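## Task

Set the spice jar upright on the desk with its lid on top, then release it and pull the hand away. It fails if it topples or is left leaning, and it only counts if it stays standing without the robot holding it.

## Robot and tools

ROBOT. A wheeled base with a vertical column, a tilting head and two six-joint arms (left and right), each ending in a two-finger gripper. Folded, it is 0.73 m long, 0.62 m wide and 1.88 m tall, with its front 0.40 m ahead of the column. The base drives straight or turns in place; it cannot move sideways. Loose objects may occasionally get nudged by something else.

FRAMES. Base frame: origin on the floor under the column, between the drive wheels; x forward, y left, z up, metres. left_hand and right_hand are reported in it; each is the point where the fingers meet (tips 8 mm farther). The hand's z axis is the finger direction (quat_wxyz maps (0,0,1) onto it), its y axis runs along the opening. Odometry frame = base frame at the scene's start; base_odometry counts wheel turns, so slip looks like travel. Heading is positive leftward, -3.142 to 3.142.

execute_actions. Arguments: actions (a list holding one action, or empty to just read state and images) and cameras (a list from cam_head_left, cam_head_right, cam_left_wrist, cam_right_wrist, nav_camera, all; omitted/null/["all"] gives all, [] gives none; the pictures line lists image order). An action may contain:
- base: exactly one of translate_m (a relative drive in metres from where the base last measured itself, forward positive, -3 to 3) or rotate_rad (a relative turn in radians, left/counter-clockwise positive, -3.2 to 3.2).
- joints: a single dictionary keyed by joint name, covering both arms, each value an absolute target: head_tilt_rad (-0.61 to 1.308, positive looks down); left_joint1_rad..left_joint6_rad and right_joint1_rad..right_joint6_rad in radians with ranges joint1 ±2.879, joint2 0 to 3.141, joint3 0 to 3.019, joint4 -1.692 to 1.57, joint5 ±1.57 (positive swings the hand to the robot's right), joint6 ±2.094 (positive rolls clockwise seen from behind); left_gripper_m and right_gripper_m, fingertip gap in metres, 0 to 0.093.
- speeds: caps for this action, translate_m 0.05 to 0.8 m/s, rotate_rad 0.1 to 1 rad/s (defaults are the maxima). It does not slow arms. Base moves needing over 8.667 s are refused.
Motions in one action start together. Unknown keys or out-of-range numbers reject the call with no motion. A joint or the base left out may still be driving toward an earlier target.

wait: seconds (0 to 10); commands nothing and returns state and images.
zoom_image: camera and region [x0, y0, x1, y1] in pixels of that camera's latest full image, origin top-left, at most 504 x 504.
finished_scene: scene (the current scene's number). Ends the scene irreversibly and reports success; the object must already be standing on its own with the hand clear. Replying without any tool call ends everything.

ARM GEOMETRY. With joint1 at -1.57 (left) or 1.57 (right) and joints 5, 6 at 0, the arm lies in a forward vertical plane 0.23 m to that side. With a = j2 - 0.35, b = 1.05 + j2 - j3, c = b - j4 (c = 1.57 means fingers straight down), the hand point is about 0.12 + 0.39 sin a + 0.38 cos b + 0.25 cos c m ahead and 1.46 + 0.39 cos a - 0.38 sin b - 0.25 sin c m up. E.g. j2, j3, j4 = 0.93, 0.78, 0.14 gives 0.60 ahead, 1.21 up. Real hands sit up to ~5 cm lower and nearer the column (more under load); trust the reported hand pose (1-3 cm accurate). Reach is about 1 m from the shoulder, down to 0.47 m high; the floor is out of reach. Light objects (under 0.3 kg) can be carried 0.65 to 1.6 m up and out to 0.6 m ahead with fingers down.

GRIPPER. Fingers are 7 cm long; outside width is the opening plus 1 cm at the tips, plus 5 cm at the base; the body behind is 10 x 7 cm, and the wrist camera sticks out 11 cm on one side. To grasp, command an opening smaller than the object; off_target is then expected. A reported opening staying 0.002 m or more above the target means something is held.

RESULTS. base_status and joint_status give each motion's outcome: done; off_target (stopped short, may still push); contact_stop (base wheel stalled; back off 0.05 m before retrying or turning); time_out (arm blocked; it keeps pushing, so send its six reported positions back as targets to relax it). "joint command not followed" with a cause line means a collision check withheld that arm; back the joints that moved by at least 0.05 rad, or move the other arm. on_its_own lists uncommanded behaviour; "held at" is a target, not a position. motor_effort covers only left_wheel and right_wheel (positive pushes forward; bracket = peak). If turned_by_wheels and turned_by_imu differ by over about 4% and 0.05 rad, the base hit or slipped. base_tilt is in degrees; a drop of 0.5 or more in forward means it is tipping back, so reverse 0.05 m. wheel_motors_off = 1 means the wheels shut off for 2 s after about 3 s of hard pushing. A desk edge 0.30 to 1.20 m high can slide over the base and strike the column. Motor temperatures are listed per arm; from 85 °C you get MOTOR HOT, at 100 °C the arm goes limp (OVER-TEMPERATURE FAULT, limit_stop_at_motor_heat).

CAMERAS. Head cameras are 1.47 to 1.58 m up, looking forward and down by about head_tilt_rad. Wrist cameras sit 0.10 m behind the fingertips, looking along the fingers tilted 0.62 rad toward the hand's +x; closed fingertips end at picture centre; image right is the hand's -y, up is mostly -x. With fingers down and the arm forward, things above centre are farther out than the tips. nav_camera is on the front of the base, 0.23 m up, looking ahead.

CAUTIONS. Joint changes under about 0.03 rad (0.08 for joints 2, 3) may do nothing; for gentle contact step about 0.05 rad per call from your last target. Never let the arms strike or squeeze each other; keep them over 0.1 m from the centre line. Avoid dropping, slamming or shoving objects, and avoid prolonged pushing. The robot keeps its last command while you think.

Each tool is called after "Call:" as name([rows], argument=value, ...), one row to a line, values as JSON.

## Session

Call:
execute_actions(actions=[])

Scene clock: 0.00 s.
Motor temperatures (°C, as the motors report them): left_arm=[31 37 29 29 28 28] | right_arm=[30 32 31 31 30 29]
base_odometry: x=+0.000 y=+0.000 heading=+0.000 (m, m, rad; odometry frame)
turned_by_wheels: +0.000 (rad since the last result)
turned_by_imu: +0.000 (rad since the last result)
base_tilt: forward=-0.2 right=+0.1 (deg)
base_status: not commanded
joint_positions: head_tilt_rad=+0.879 left_joint1_rad=-1.574 left_joint2_rad=+0.906 left_joint3_rad=+0.394 left_joint4_rad=-0.960 left_joint5_rad=+0.063 left_joint6_rad=+0.047 left_gripper_m=+0.095 right_joint1_rad=+1.592 right_joint2_rad=+0.912 right_joint3_rad=+0.378 right_joint4_rad=-0.909 right_joint5_rad=+0.021 right_joint6_rad=+0.056 right_gripper_m=+0.095
joint_status: not commanded
wheel_motors_off: 0
motor_effort: left_wheel=+1 right_wheel=+1 (%)
left_hand: x=+0.1333 y=+0.2131 z=+1.2574 quat_wxyz=(+0.456, -0.008, -0.889, +0.040) (m; base frame)
right_hand: x=+0.1306 y=-0.2247 z=+1.2503 quat_wxyz=(+0.443, -0.012, -0.896, +0.016) (m; base frame)
pictures: cam_head_left, cam_head_right, cam_left_wrist, cam_right_wrist, nav_camera
Images, in order (width x height): cam_head_left 896x504, cam_head_right 896x504, cam_left_wrist 616x616, cam_right_wrist 616x616, nav_camera 896x504.

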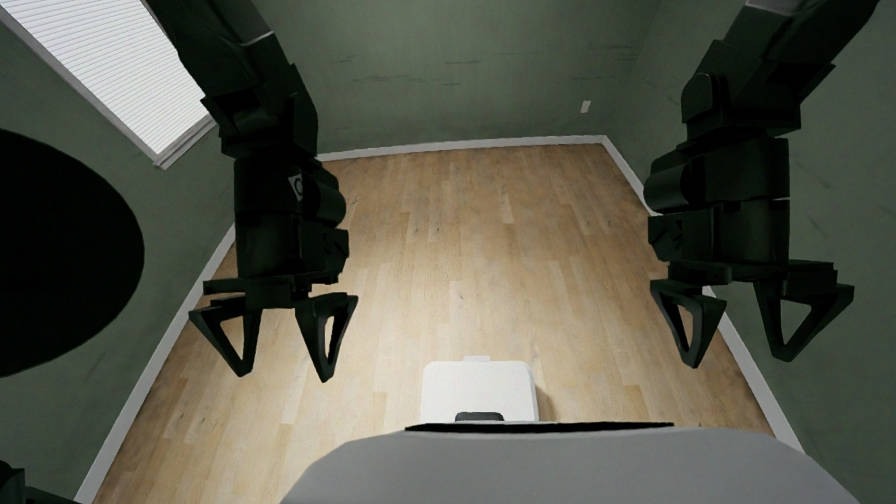

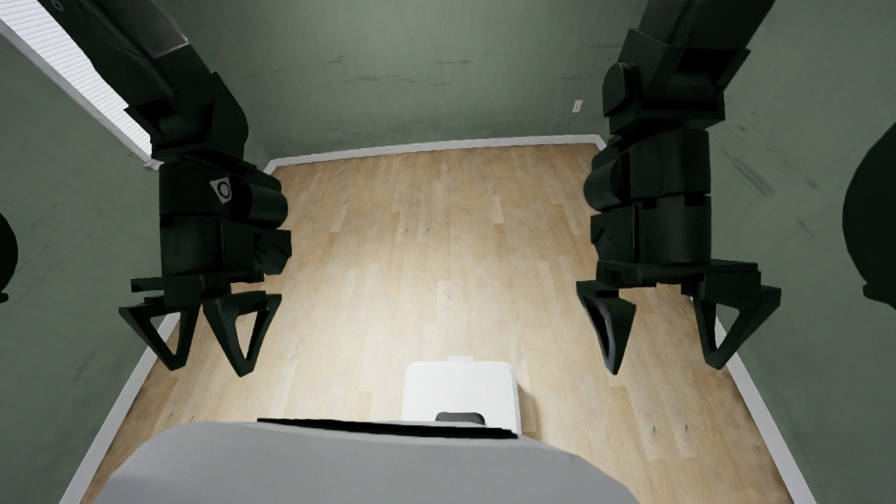

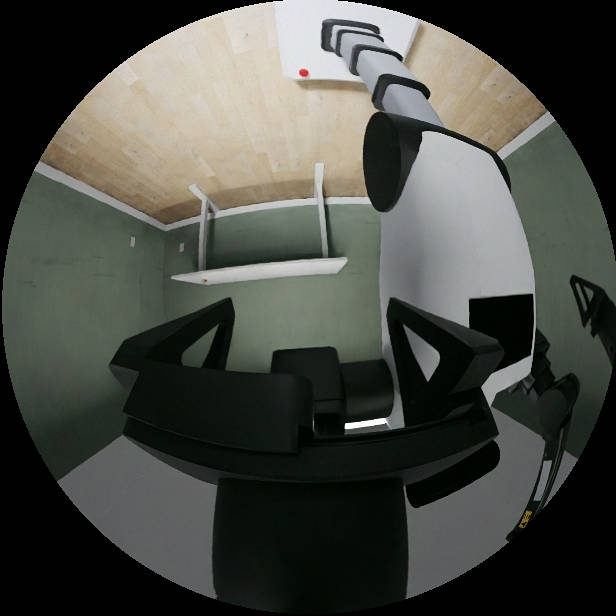

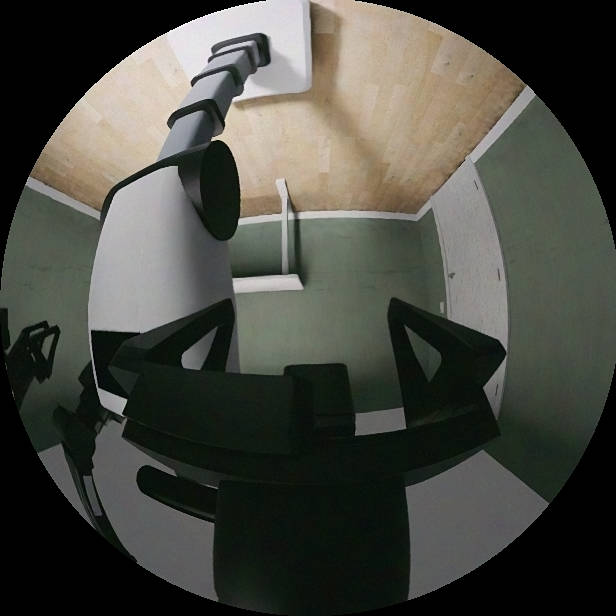

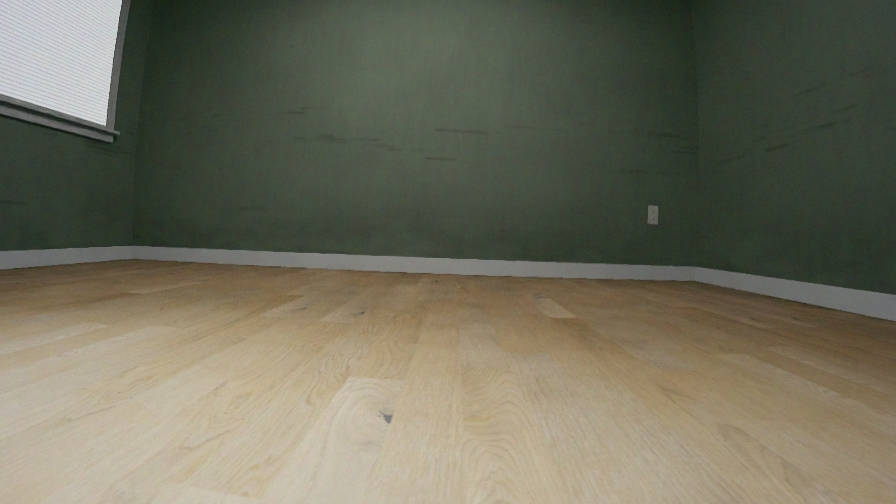

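Call:
zoom_image(camera="cam_left_wrist", region=[150, 150, 370, 310])

Region (150, 150, 370, 310) of cam_left_wrist's 616x616 image, scaled by 2.291, with more detail than that image has; it fills the top 367 rows of this view, and the rest is white.

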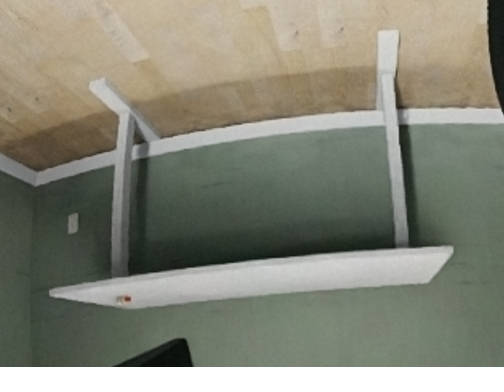

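Call:
execute_actions([
  {"base": {"rotate_rad": 2.6}, "joints": {"head_tilt_rad": 0.6}},
], cameras=["cam_head_left", "cam_head_right", "nav_camera"])

Scene clock: 47.30 s.
Motor temperatures (°C, as the motors report them): left_arm=[31 36 29 29 28 28] | right_arm=[30 32 31 31 30 29]
base_odometry: x=+0.000 y=+0.000 heading=+2.599 (m, m, rad; odometry frame)
turned_by_wheels: +2.599 (rad since the last result)
turned_by_imu: +2.607 (rad since the last result)
base_tilt: forward=-0.3 right=+0.2 (deg)
base_status: done
joint_positions: head_tilt_rad=+0.618 left_joint1_rad=-1.574 left_joint2_rad=+0.906 left_joint3_rad=+0.394 left_joint4_rad=-0.960 left_joint5_rad=+0.063 left_joint6_rad=+0.047 left_gripper_m=+0.095 right_joint1_rad=+1.592 right_joint2_rad=+0.912 right_joint3_rad=+0.378 right_joint4_rad=-0.909 right_joint5_rad=+0.021 right_joint6_rad=+0.056 right_gripper_m=+0.095
joint_status: all done
wheel_motors_off: 0
motor_effort: left_wheel=-8(43) right_wheel=+6(47) (%)
left_hand: x=+0.1333 y=+0.2131 z=+1.2574 quat_wxyz=(+0.456, -0.008, -0.889, +0.040) (m; base frame)
right_hand: x=+0.1306 y=-0.2247 z=+1.2503 quat_wxyz=(+0.443, -0.012, -0.896, +0.016) (m; base frame)
pictures: cam_head_left, cam_head_right, nav_camera
Images, in order (width x height): cam_head_left 896x504, cam_head_right 896x504, nav_camera 896x504.

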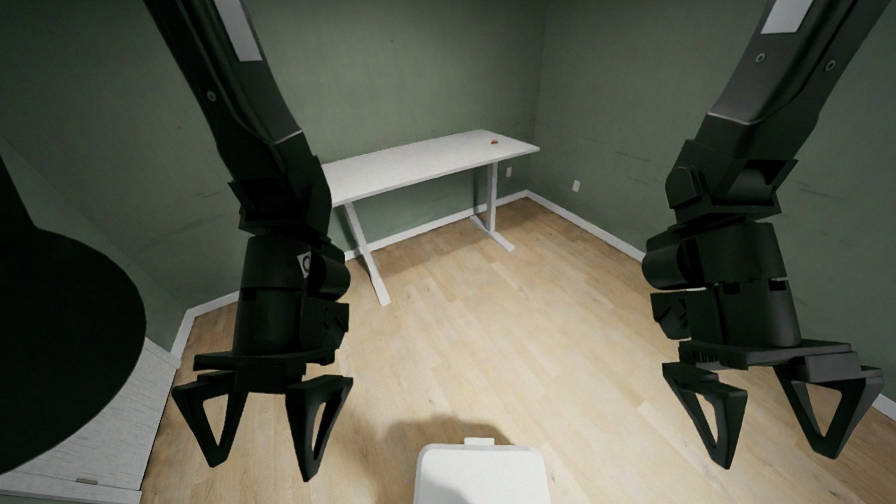

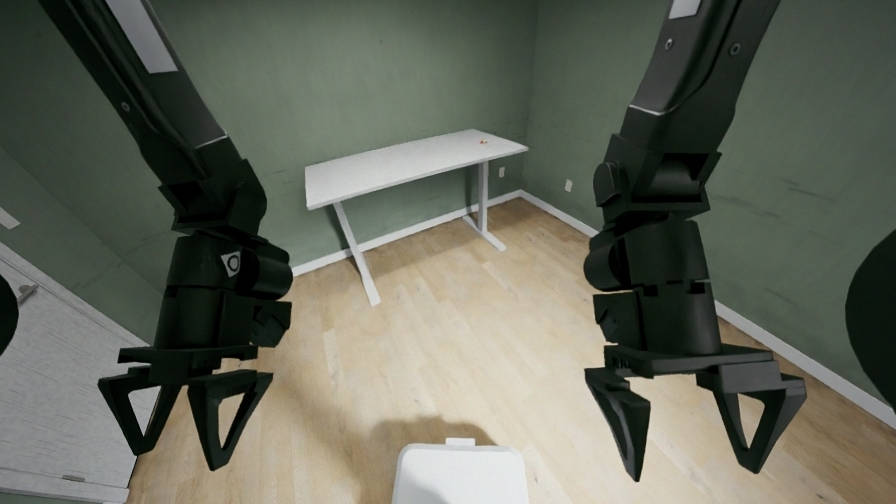

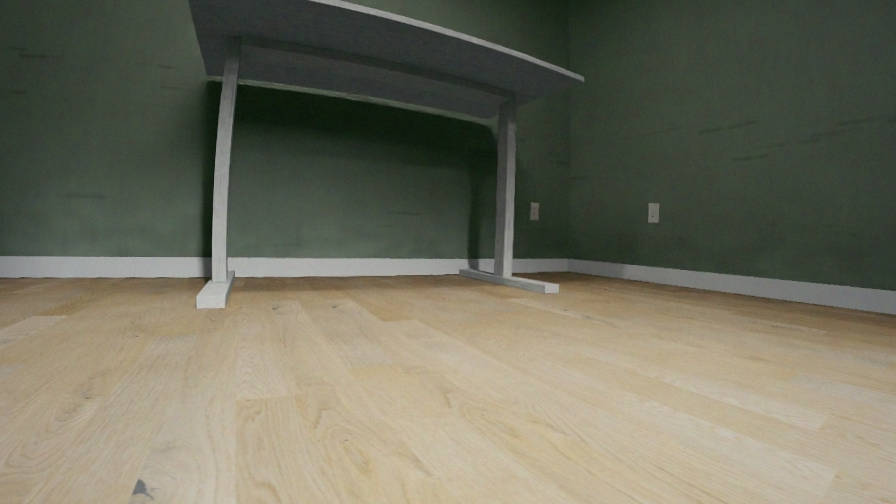

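Call:
zoom_image(camera="cam_head_left", region=[440, 110, 580, 260])

Call:
zoom_image(camera="cam_head_left", region=[475, 128, 515, 158])

Region (440, 110, 580, 260) of cam_head_left's 896x504 image, scaled by 3.360, with more detail than that image has; it fills the left 470 columns of this view, and the rest is white.

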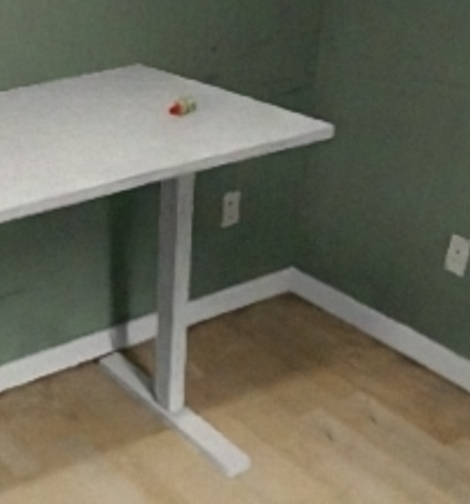

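Region (475, 128, 515, 158) of cam_head_left's 896x504 image, scaled by 12.600, with more detail than that image has; it fills the top 378 rows of this view, and the rest is white.

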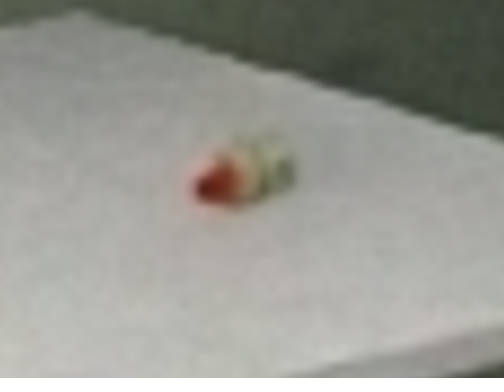

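Call:
execute_actions([
  {"base": {"rotate_rad": -0.43}},
], cameras=["cam_head_left", "nav_camera"])

Scene clock: 169.07 s.
Motor temperatures (°C, as the motors report them): left_arm=[31 35 29 29 28 28] | right_arm=[30 32 31 31 30 29]
base_odometry: x=+0.000 y=+0.000 heading=+2.169 (m, m, rad; odometry frame)
turned_by_wheels: -0.429 (rad since the last result)
turned_by_imu: -0.430 (rad since the last result)
base_tilt: forward=-0.2 right=+0.2 (deg)
base_status: done
joint_positions: head_tilt_rad=+0.618 left_joint1_rad=-1.574 left_joint2_rad=+0.906 left_joint3_rad=+0.394 left_joint4_rad=-0.960 left_joint5_rad=+0.063 left_joint6_rad=+0.047 left_gripper_m=+0.095 right_joint1_rad=+1.592 right_joint2_rad=+0.912 right_joint3_rad=+0.378 right_joint4_rad=-0.909 right_joint5_rad=+0.021 right_joint6_rad=+0.056 right_gripper_m=+0.095
joint_status: not commanded
wheel_motors_off: 0
motor_effort: left_wheel=+3(20) right_wheel=-4(23) (%)
left_hand: x=+0.1333 y=+0.2131 z=+1.2574 quat_wxyz=(+0.456, -0.008, -0.889, +0.040) (m; base frame)
right_hand: x=+0.1306 y=-0.2247 z=+1.2503 quat_wxyz=(+0.443, -0.012, -0.896, +0.016) (m; base frame)
pictures: cam_head_left, nav_camera
Images, in order (width x height): cam_head_left 896x504, nav_camera 896x504.

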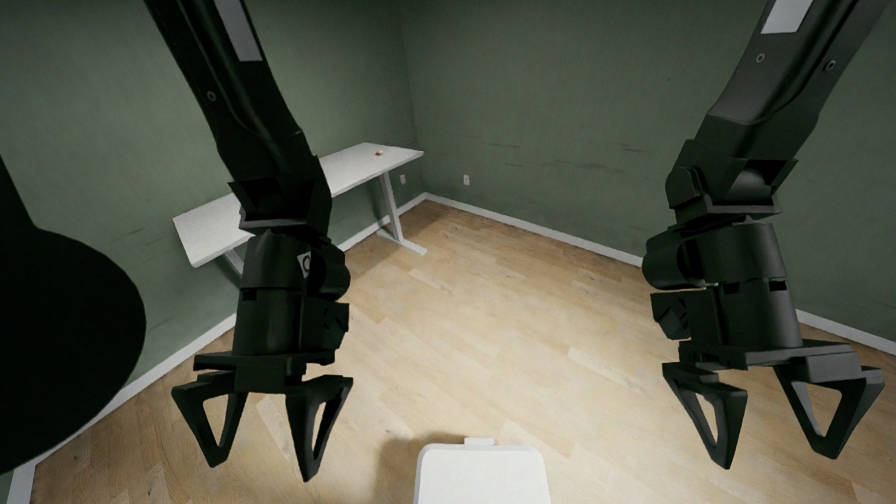

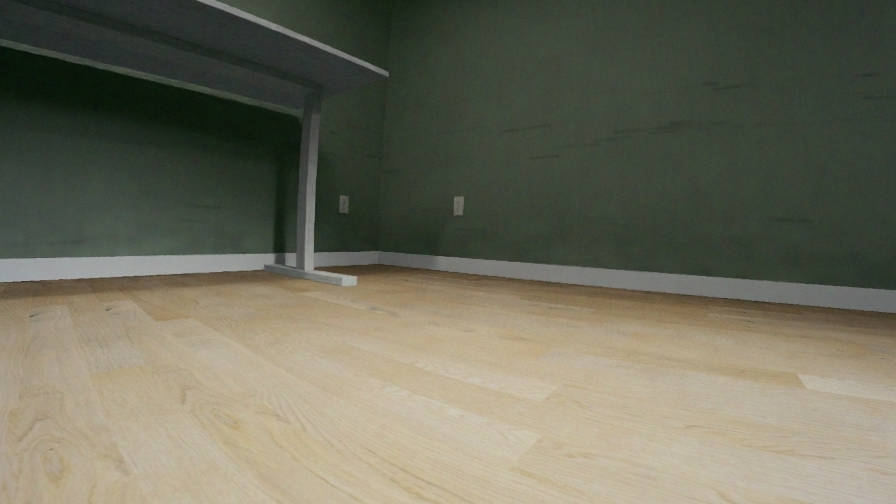

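Call:
execute_actions(actions=[])

Scene clock: 188.63 s.
Motor temperatures (°C, as the motors report them): left_arm=[31 35 28 29 28 28] | right_arm=[30 32 31 31 30 29]
base_odometry: x=+0.000 y=+0.000 heading=+2.169 (m, m, rad; odometry frame)
turned_by_wheels: +0.000 (rad since the last result)
turned_by_imu: +0.001 (rad since the last result)
base_tilt: forward=-0.3 right=+0.2 (deg)
base_status: done
joint_positions: head_tilt_rad=+0.617 left_joint1_rad=-1.574 left_joint2_rad=+0.906 left_joint3_rad=+0.394 left_joint4_rad=-0.960 left_joint5_rad=+0.063 left_joint6_rad=+0.047 left_gripper_m=+0.095 right_joint1_rad=+1.592 right_joint2_rad=+0.912 right_joint3_rad=+0.378 right_joint4_rad=-0.909 right_joint5_rad=+0.021 right_joint6_rad=+0.056 right_gripper_m=+0.095
joint_status: not commanded
wheel_motors_off: 0
motor_effort: left_wheel=+4(20) right_wheel=-4(23) (%)
left_hand: x=+0.1333 y=+0.2131 z=+1.2574 quat_wxyz=(+0.456, -0.008, -0.889, +0.040) (m; base frame)
right_hand: x=+0.1306 y=-0.2247 z=+1.2503 quat_wxyz=(+0.443, -0.012, -0.896, +0.016) (m; base frame)
pictures: cam_head_left, cam_head_right, cam_left_wrist, cam_right_wrist, nav_camera
Images, in order (width x height): cam_head_left 896x504, cam_head_right 896x504, cam_left_wrist 616x616, cam_right_wrist 616x616, nav_camera 896x504.

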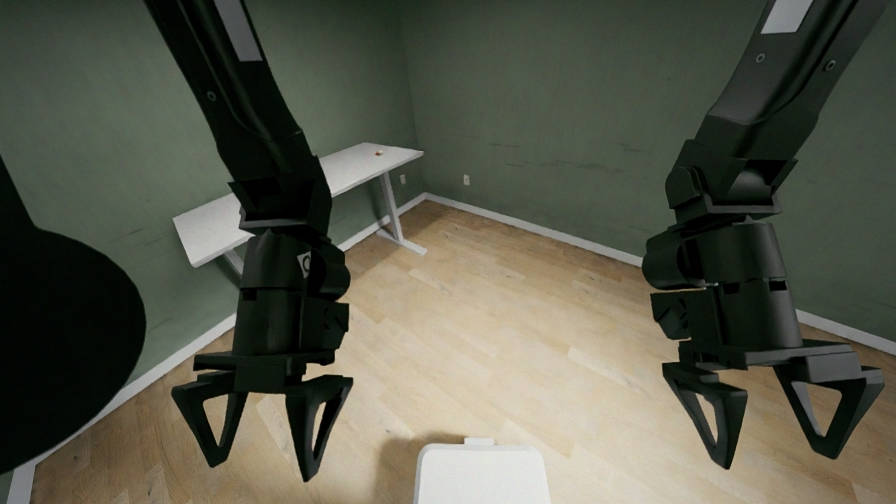

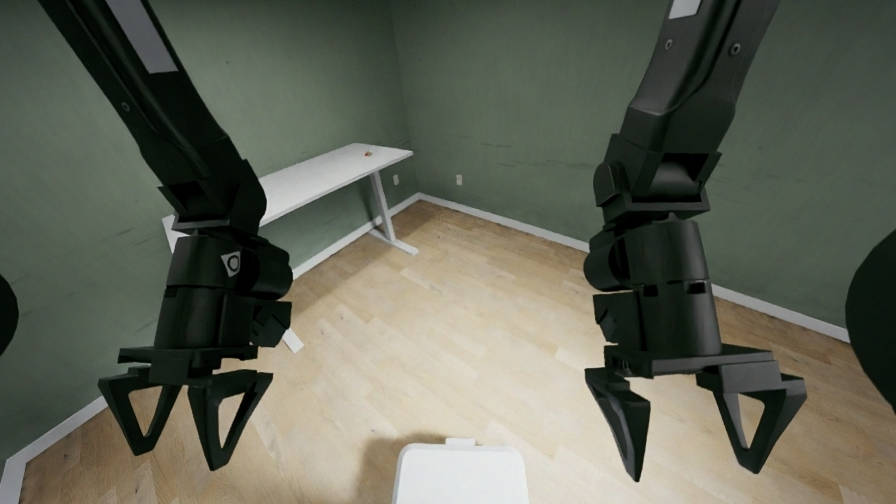

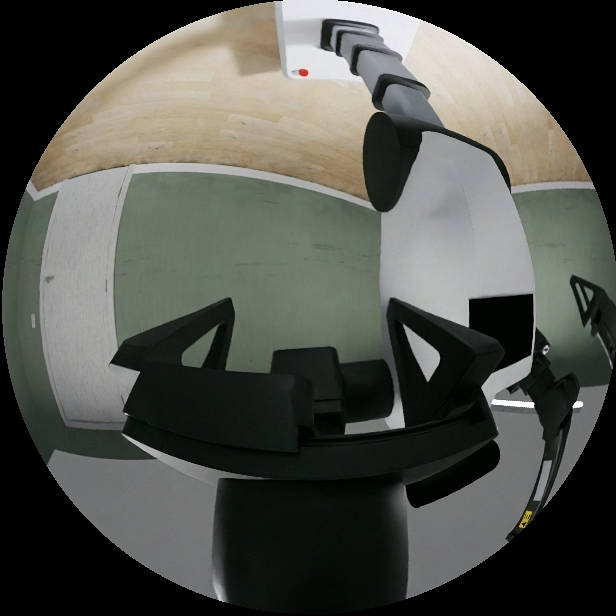

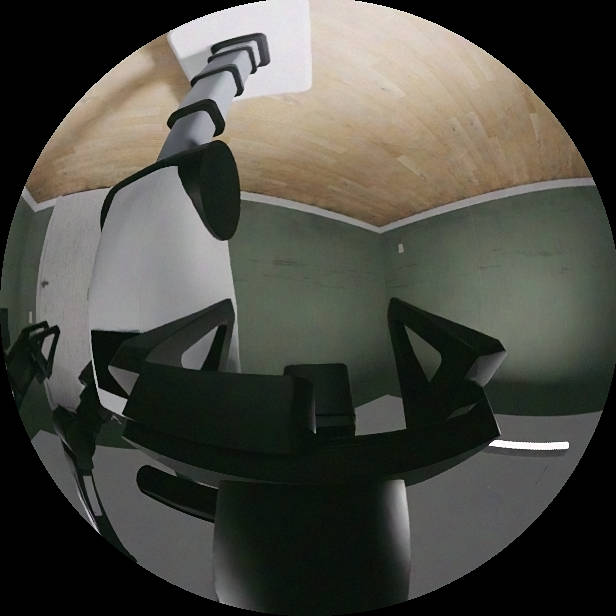

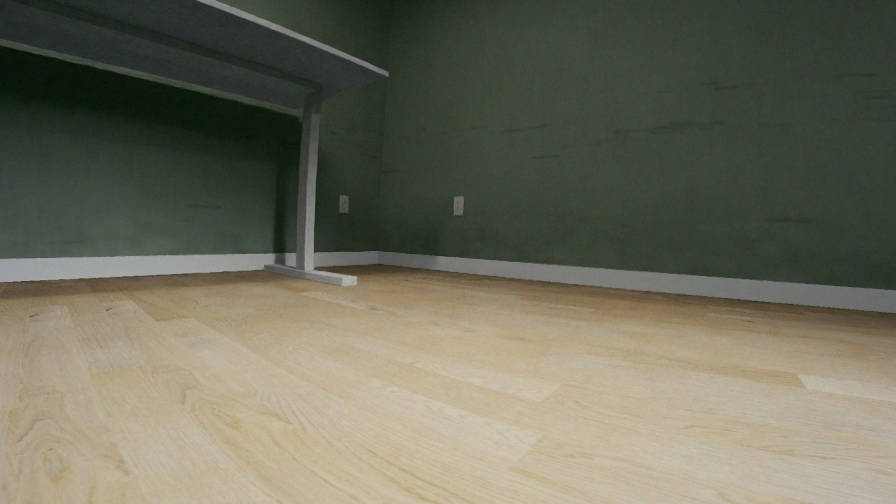

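Call:
execute_actions([
  {"base": {"translate_m": 1.22}, "joints": {"right_joint3_rad": 0.93, "right_joint4_rad": -0.54, "right_joint5_rad": 0.0, "right_joint6_rad": -1.97, "right_gripper_m": 0.093}},
], cameras=["cam_head_left", "nav_camera"])

Scene clock: 302.67 s.
Motor temperatures (°C, as the motors report them): left_arm=[31 34 28 29 28 28] | right_arm=[30 33 31 31 30 29]
base_odometry: x=-0.688 y=+1.008 heading=+2.171 (m, m, rad; odometry frame)
turned_by_wheels: +0.001 (rad since the last result)
turned_by_imu: +0.006 (rad since the last result)
base_tilt: forward=-0.3 right=+0.2 (deg)
base_status: done
joint_positions: head_tilt_rad=+0.617 left_joint1_rad=-1.574 left_joint2_rad=+0.906 left_joint3_rad=+0.394 left_joint4_rad=-0.960 left_joint5_rad=+0.063 left_joint6_rad=+0.047 left_gripper_m=+0.095 right_joint1_rad=+1.592 right_joint2_rad=+0.903 right_joint3_rad=+0.917 right_joint4_rad=-0.537 right_joint5_rad=+0.003 right_joint6_rad=-1.963 right_gripper_m=+0.093
joint_status: all done
wheel_motors_off: 0
motor_effort: left_wheel=+3(60) right_wheel=-2(46) (%)
left_hand: x=+0.1335 y=+0.2131 z=+1.2573 quat_wxyz=(+0.455, -0.008, -0.889, +0.040) (m; base frame)
right_hand: x=+0.5231 y=-0.2167 z=+1.2091 quat_wxyz=(-0.007, +0.834, -0.551, -0.004) (m; base frame)
pictures: cam_head_left, nav_camera
Images, in order (width x height): cam_head_left 896x504, nav_camera 896x504.

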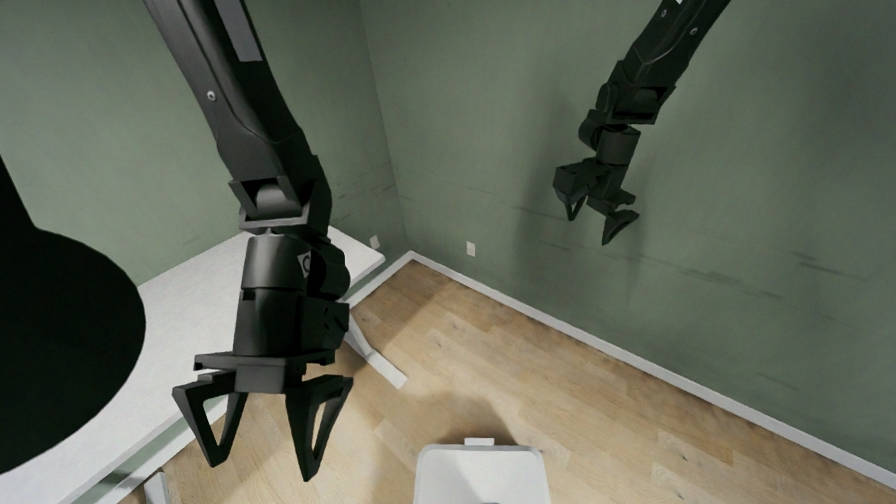

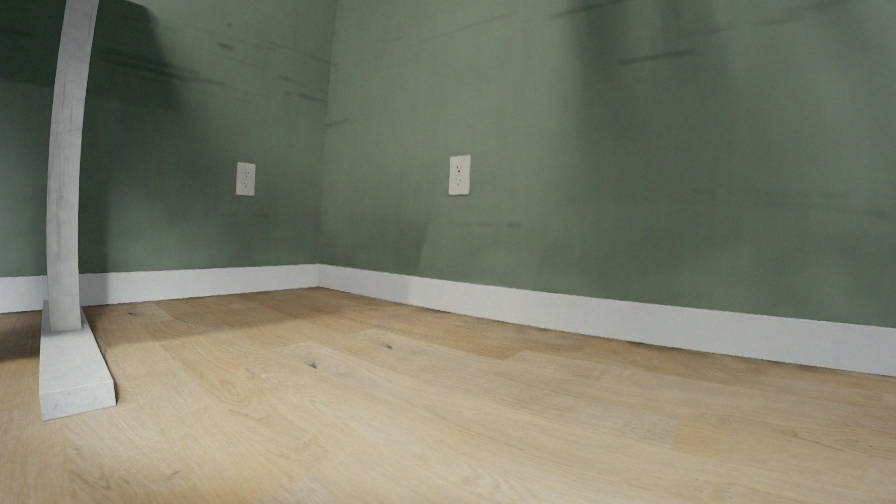

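Call:
execute_actions([
  {"base": {"rotate_rad": 1.08}},
], cameras=["cam_head_left", "cam_head_right", "cam_right_wrist", "nav_camera"])

Scene clock: 328.57 s.
Motor temperatures (°C, as the motors report them): left_arm=[31 34 28 29 28 28] | right_arm=[30 34 33 31 30 29]
base_odometry: x=-0.688 y=+1.008 heading=-3.033 (m, m, rad; odometry frame)
turned_by_wheels: +1.079 (rad since the last result)
turned_by_imu: +1.082 (rad since the last result)
base_tilt: forward=-0.3 right=+0.2 (deg)
base_status: done
joint_positions: head_tilt_rad=+0.617 left_joint1_rad=-1.574 left_joint2_rad=+0.906 left_joint3_rad=+0.394 left_joint4_rad=-0.960 left_joint5_rad=+0.063 left_joint6_rad=+0.047 left_gripper_m=+0.095 right_joint1_rad=+1.592 right_joint2_rad=+0.903 right_joint3_rad=+0.917 right_joint4_rad=-0.537 right_joint5_rad=+0.003 right_joint6_rad=-1.963 right_gripper_m=+0.093
joint_status: not commanded
wheel_motors_off: 0
motor_effort: left_wheel=-7(47) right_wheel=+6(40) (%)
left_hand: x=+0.1335 y=+0.2131 z=+1.2573 quat_wxyz=(+0.455, -0.008, -0.889, +0.040) (m; base frame)
right_hand: x=+0.5231 y=-0.2167 z=+1.2091 quat_wxyz=(-0.007, +0.834, -0.551, -0.004) (m; base frame)
pictures: cam_head_left, cam_head_right, cam_right_wrist, nav_camera
Images, in order (width x height): cam_head_left 896x504, cam_head_right 896x504, cam_right_wrist 616x616, nav_camera 896x504.

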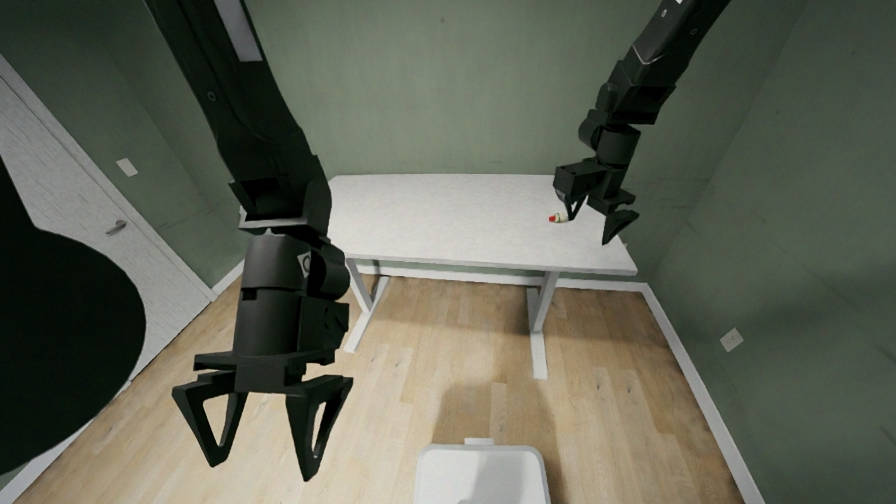

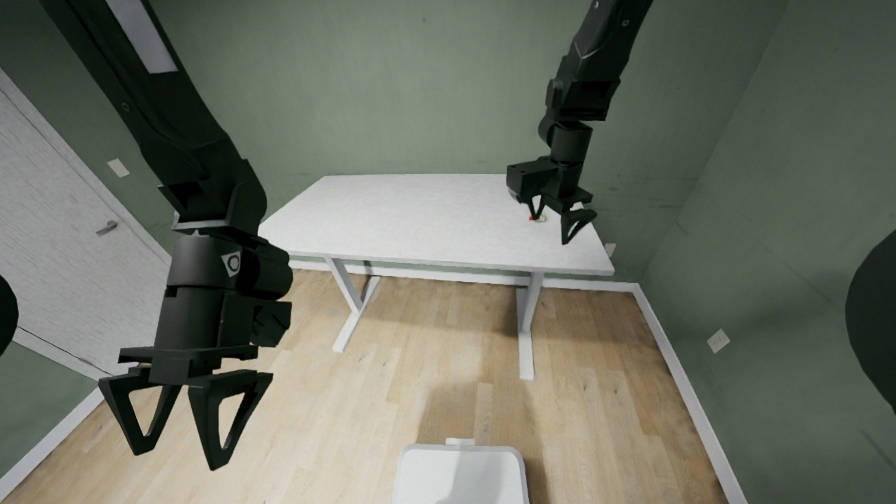

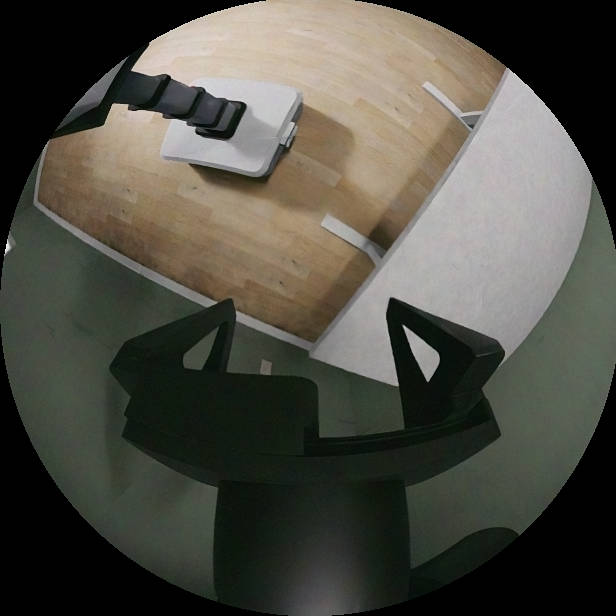

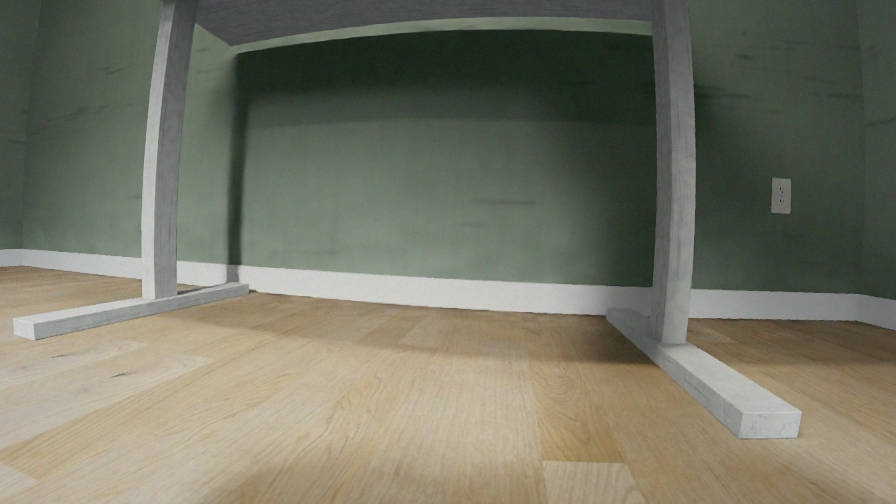

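Call:
zoom_image(camera="cam_head_left", region=[500, 170, 660, 290])

Call:
zoom_image(camera="cam_head_right", region=[480, 170, 640, 290])

Region (500, 170, 660, 290) of cam_head_left's 896x504 image, scaled by 3.150, with more detail than that image has; it fills the top 378 rows of this view, and the rest is white.

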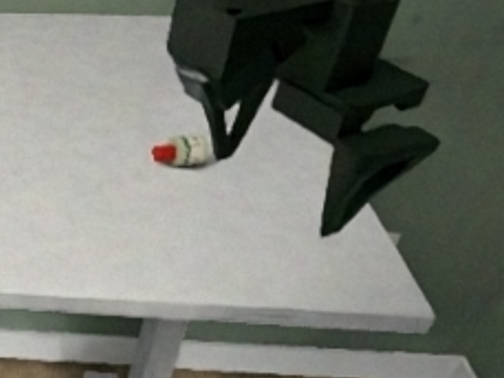

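Region (480, 170, 640, 290) of cam_head_right's 896x504 image, scaled by 3.150, with more detail than that image has; it fills the top 378 rows of this view, and the rest is white.

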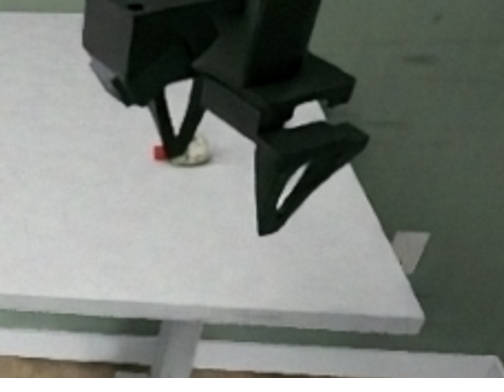

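Call:
execute_actions([
  {"base": {"rotate_rad": -0.14}, "joints": {"right_joint2_rad": 1.52, "right_joint3_rad": 1.83, "right_joint4_rad": -0.83, "right_joint6_rad": -1.93}},
], cameras=["cam_head_left", "cam_head_right", "cam_right_wrist"])

Scene clock: 450.17 s.
Motor temperatures (°C, as the motors report them): left_arm=[31 33 28 29 28 28] | right_arm=[30 36 34 31 30 29]
base_odometry: x=-0.688 y=+1.008 heading=+3.111 (m, m, rad; odometry frame)
turned_by_wheels: -0.139 (rad since the last result)
turned_by_imu: -0.139 (rad since the last result)
base_tilt: forward=-0.3 right=+0.2 (deg)
base_status: done
joint_positions: head_tilt_rad=+0.617 left_joint1_rad=-1.574 left_joint2_rad=+0.906 left_joint3_rad=+0.394 left_joint4_rad=-0.960 left_joint5_rad=+0.063 left_joint6_rad=+0.047 left_gripper_m=+0.095 right_joint1_rad=+1.591 right_joint2_rad=+1.513 right_joint3_rad=+1.804 right_joint4_rad=-0.824 right_joint5_rad=+0.003 right_joint6_rad=-1.934 right_gripper_m=+0.093
joint_status: all done
wheel_motors_off: 0
motor_effort: left_wheel=+7(19) right_wheel=-7(22) (%)
left_hand: x=+0.1335 y=+0.2131 z=+1.2573 quat_wxyz=(+0.455, -0.008, -0.889, +0.040) (m; base frame)
right_hand: x=+0.7531 y=-0.2129 z=+1.0997 quat_wxyz=(-0.003, +0.826, -0.564, -0.008) (m; base frame)
pictures: cam_head_left, cam_head_right, cam_right_wrist
Images, in order (width x height): cam_head_left 896x504, cam_head_right 896x504, cam_right_wrist 616x616.

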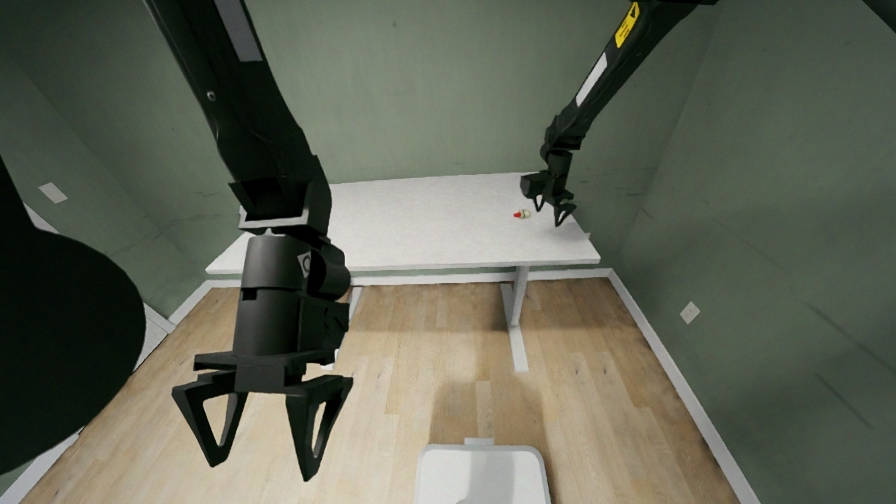

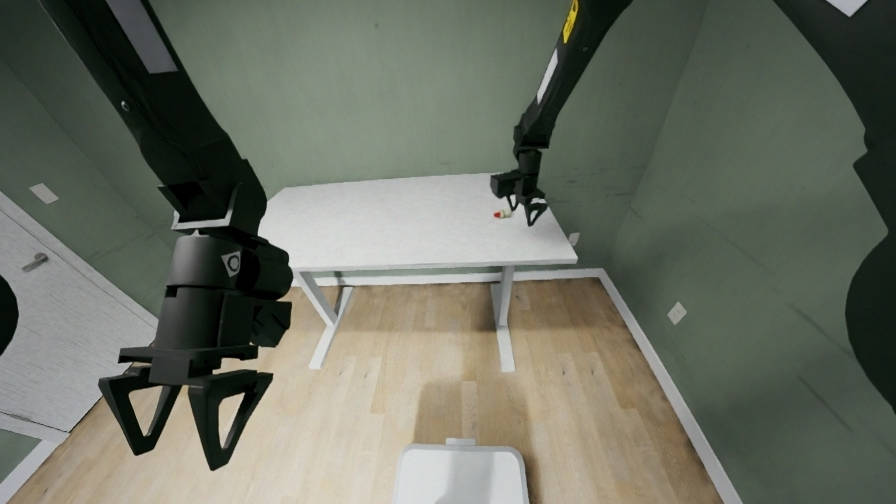

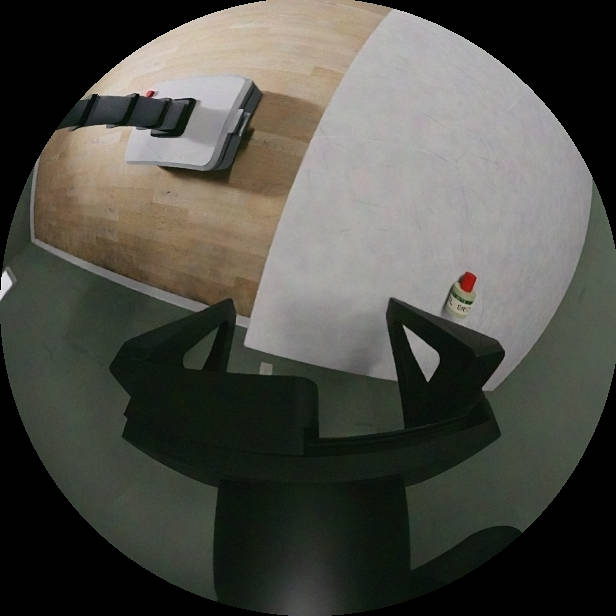

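Call:
zoom_image(camera="cam_right_wrist", region=[380, 230, 540, 390])

Region (380, 230, 540, 390) of cam_right_wrist's 616x616 image, scaled by 3.150, with more detail than that image has.

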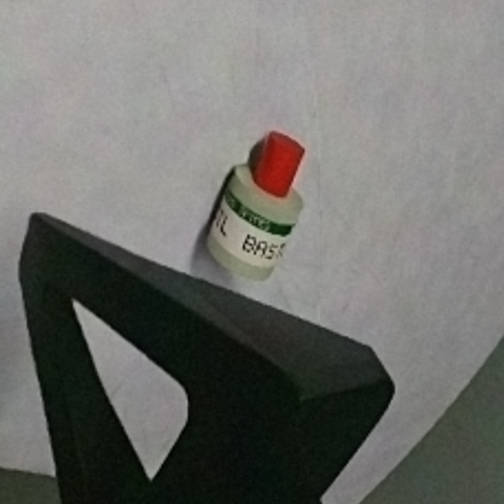

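Call:
execute_actions([
  {"base": {"rotate_rad": 0.09}, "joints": {"right_joint4_rad": -0.72, "right_joint5_rad": 0.29, "right_joint6_rad": -1.88}},
], cameras=["cam_head_left", "cam_right_wrist"])

Scene clock: 571.37 s.
Motor temperatures (°C, as the motors report them): left_arm=[31 33 28 29 28 28] | right_arm=[30 43 39 31 30 29]
base_odometry: x=-0.688 y=+1.008 heading=-3.083 (m, m, rad; odometry frame)
turned_by_wheels: +0.089 (rad since the last result)
turned_by_imu: +0.091 (rad since the last result)
base_tilt: forward=-0.3 right=+0.1 (deg)
base_status: done
joint_positions: head_tilt_rad=+0.617 left_joint1_rad=-1.574 left_joint2_rad=+0.906 left_joint3_rad=+0.394 left_joint4_rad=-0.960 left_joint5_rad=+0.063 left_joint6_rad=+0.047 left_gripper_m=+0.095 right_joint1_rad=+1.597 right_joint2_rad=+1.513 right_joint3_rad=+1.804 right_joint4_rad=-0.727 right_joint5_rad=+0.286 right_joint6_rad=-1.887 right_gripper_m=+0.093
joint_status: all done
wheel_motors_off: 0
motor_effort: left_wheel=-3(21) right_wheel=+6(22) (%)
left_hand: x=+0.1335 y=+0.2131 z=+1.2573 quat_wxyz=(+0.455, -0.008, -0.889, +0.040) (m; base frame)
right_hand: x=+0.7770 y=-0.2568 z=+1.1066 quat_wxyz=(+0.080, +0.802, -0.581, +0.113) (m; base frame)
pictures: cam_head_left, cam_right_wrist
Images, in order (width x height): cam_head_left 896x504, cam_right_wrist 616x616.

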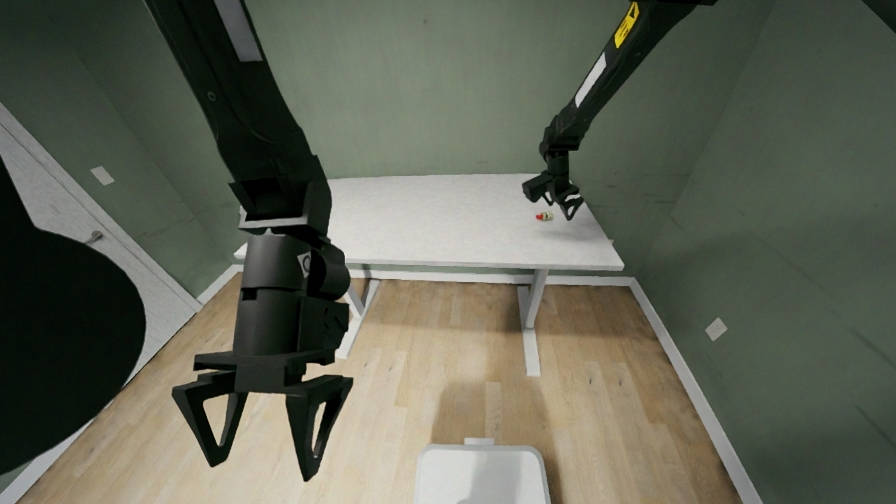

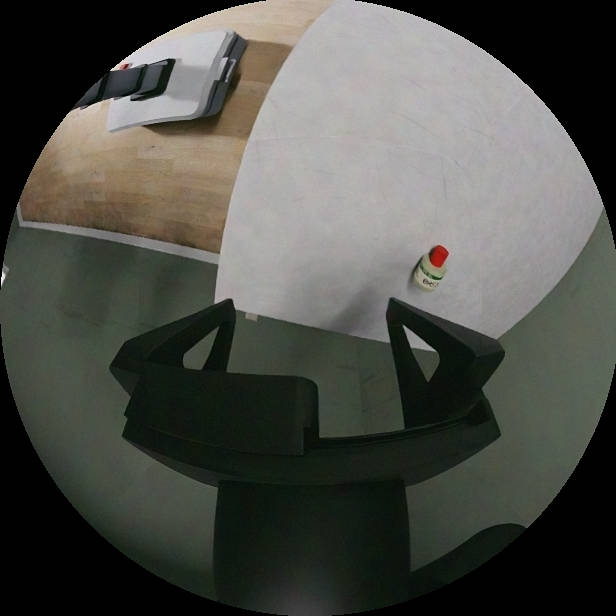

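Call:
zoom_image(camera="cam_right_wrist", region=[370, 210, 490, 330])

Region (370, 210, 490, 330) of cam_right_wrist's 616x616 image, scaled by 4.200, with more detail than that image has.

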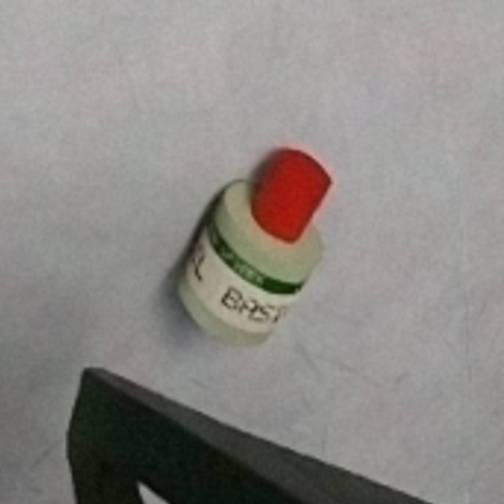

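Call:
execute_actions([
  {"base": {"translate_m": 0.21}, "joints": {"right_joint1_rad": 1.55, "right_joint6_rad": -1.83}},
], cameras=["cam_head_left", "cam_right_wrist"])

Scene clock: 641.67 s.
Motor temperatures (°C, as the motors report them): left_arm=[31 32 28 29 28 28] | right_arm=[30 45 40 31 30 29]
base_odometry: x=-0.898 y=+0.995 heading=-3.082 (m, m, rad; odometry frame)
turned_by_wheels: +0.001 (rad since the last result)
turned_by_imu: +0.003 (rad since the last result)
base_tilt: forward=-0.4 right=+0.2 (deg)
base_status: done
joint_positions: head_tilt_rad=+0.617 left_joint1_rad=-1.574 left_joint2_rad=+0.906 left_joint3_rad=+0.397 left_joint4_rad=-0.960 left_joint5_rad=+0.063 left_joint6_rad=+0.047 left_gripper_m=+0.095 right_joint1_rad=+1.546 right_joint2_rad=+1.513 right_joint3_rad=+1.804 right_joint4_rad=-0.725 right_joint5_rad=+0.288 right_joint6_rad=-1.837 right_gripper_m=+0.093
joint_status: all done
wheel_motors_off: 0
motor_effort: left_wheel=+2(51) right_wheel=-1(60) (%)
left_hand: x=+0.1347 y=+0.2131 z=+1.2569 quat_wxyz=(+0.454, -0.008, -0.890, +0.040) (m; base frame)
right_hand: x=+0.7764 y=-0.2906 z=+1.1090 quat_wxyz=(+0.096, +0.777, -0.609, +0.128) (m; base frame)
pictures: cam_head_left, cam_right_wrist
Images, in order (width x height): cam_head_left 896x504, cam_right_wrist 616x616.

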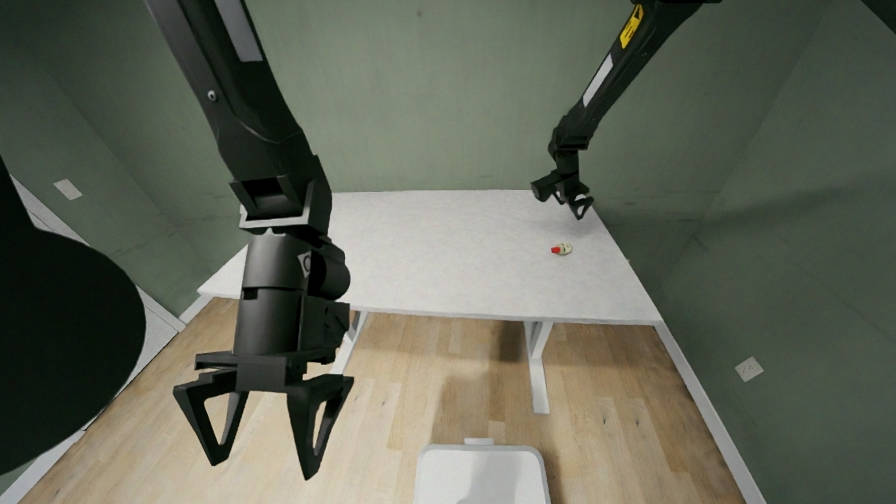

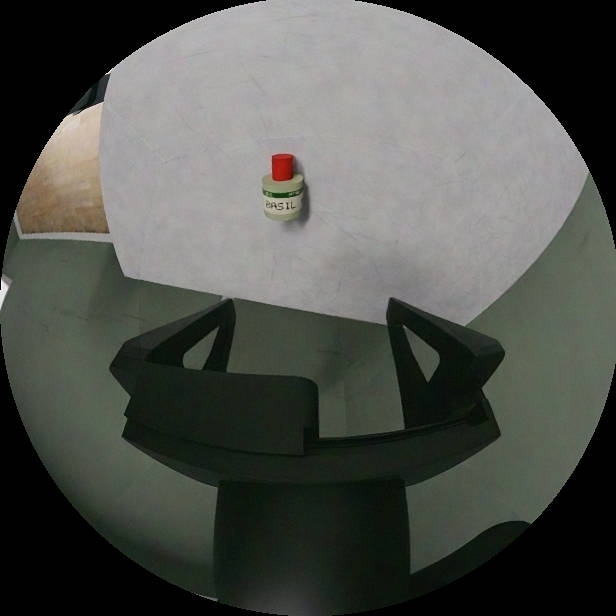

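Call:
zoom_image(camera="cam_right_wrist", region=[230, 130, 350, 250])

Region (230, 130, 350, 250) of cam_right_wrist's 616x616 image, scaled by 4.200, with more detail than that image has.

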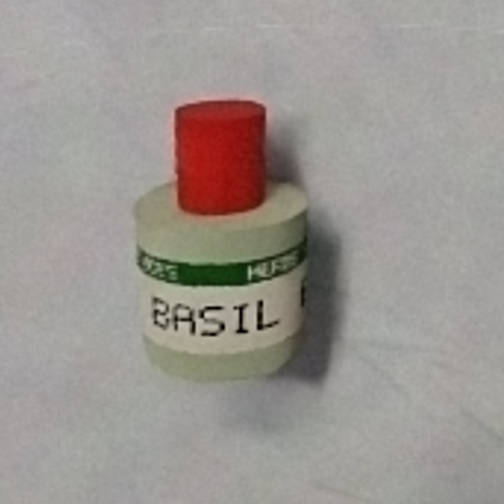

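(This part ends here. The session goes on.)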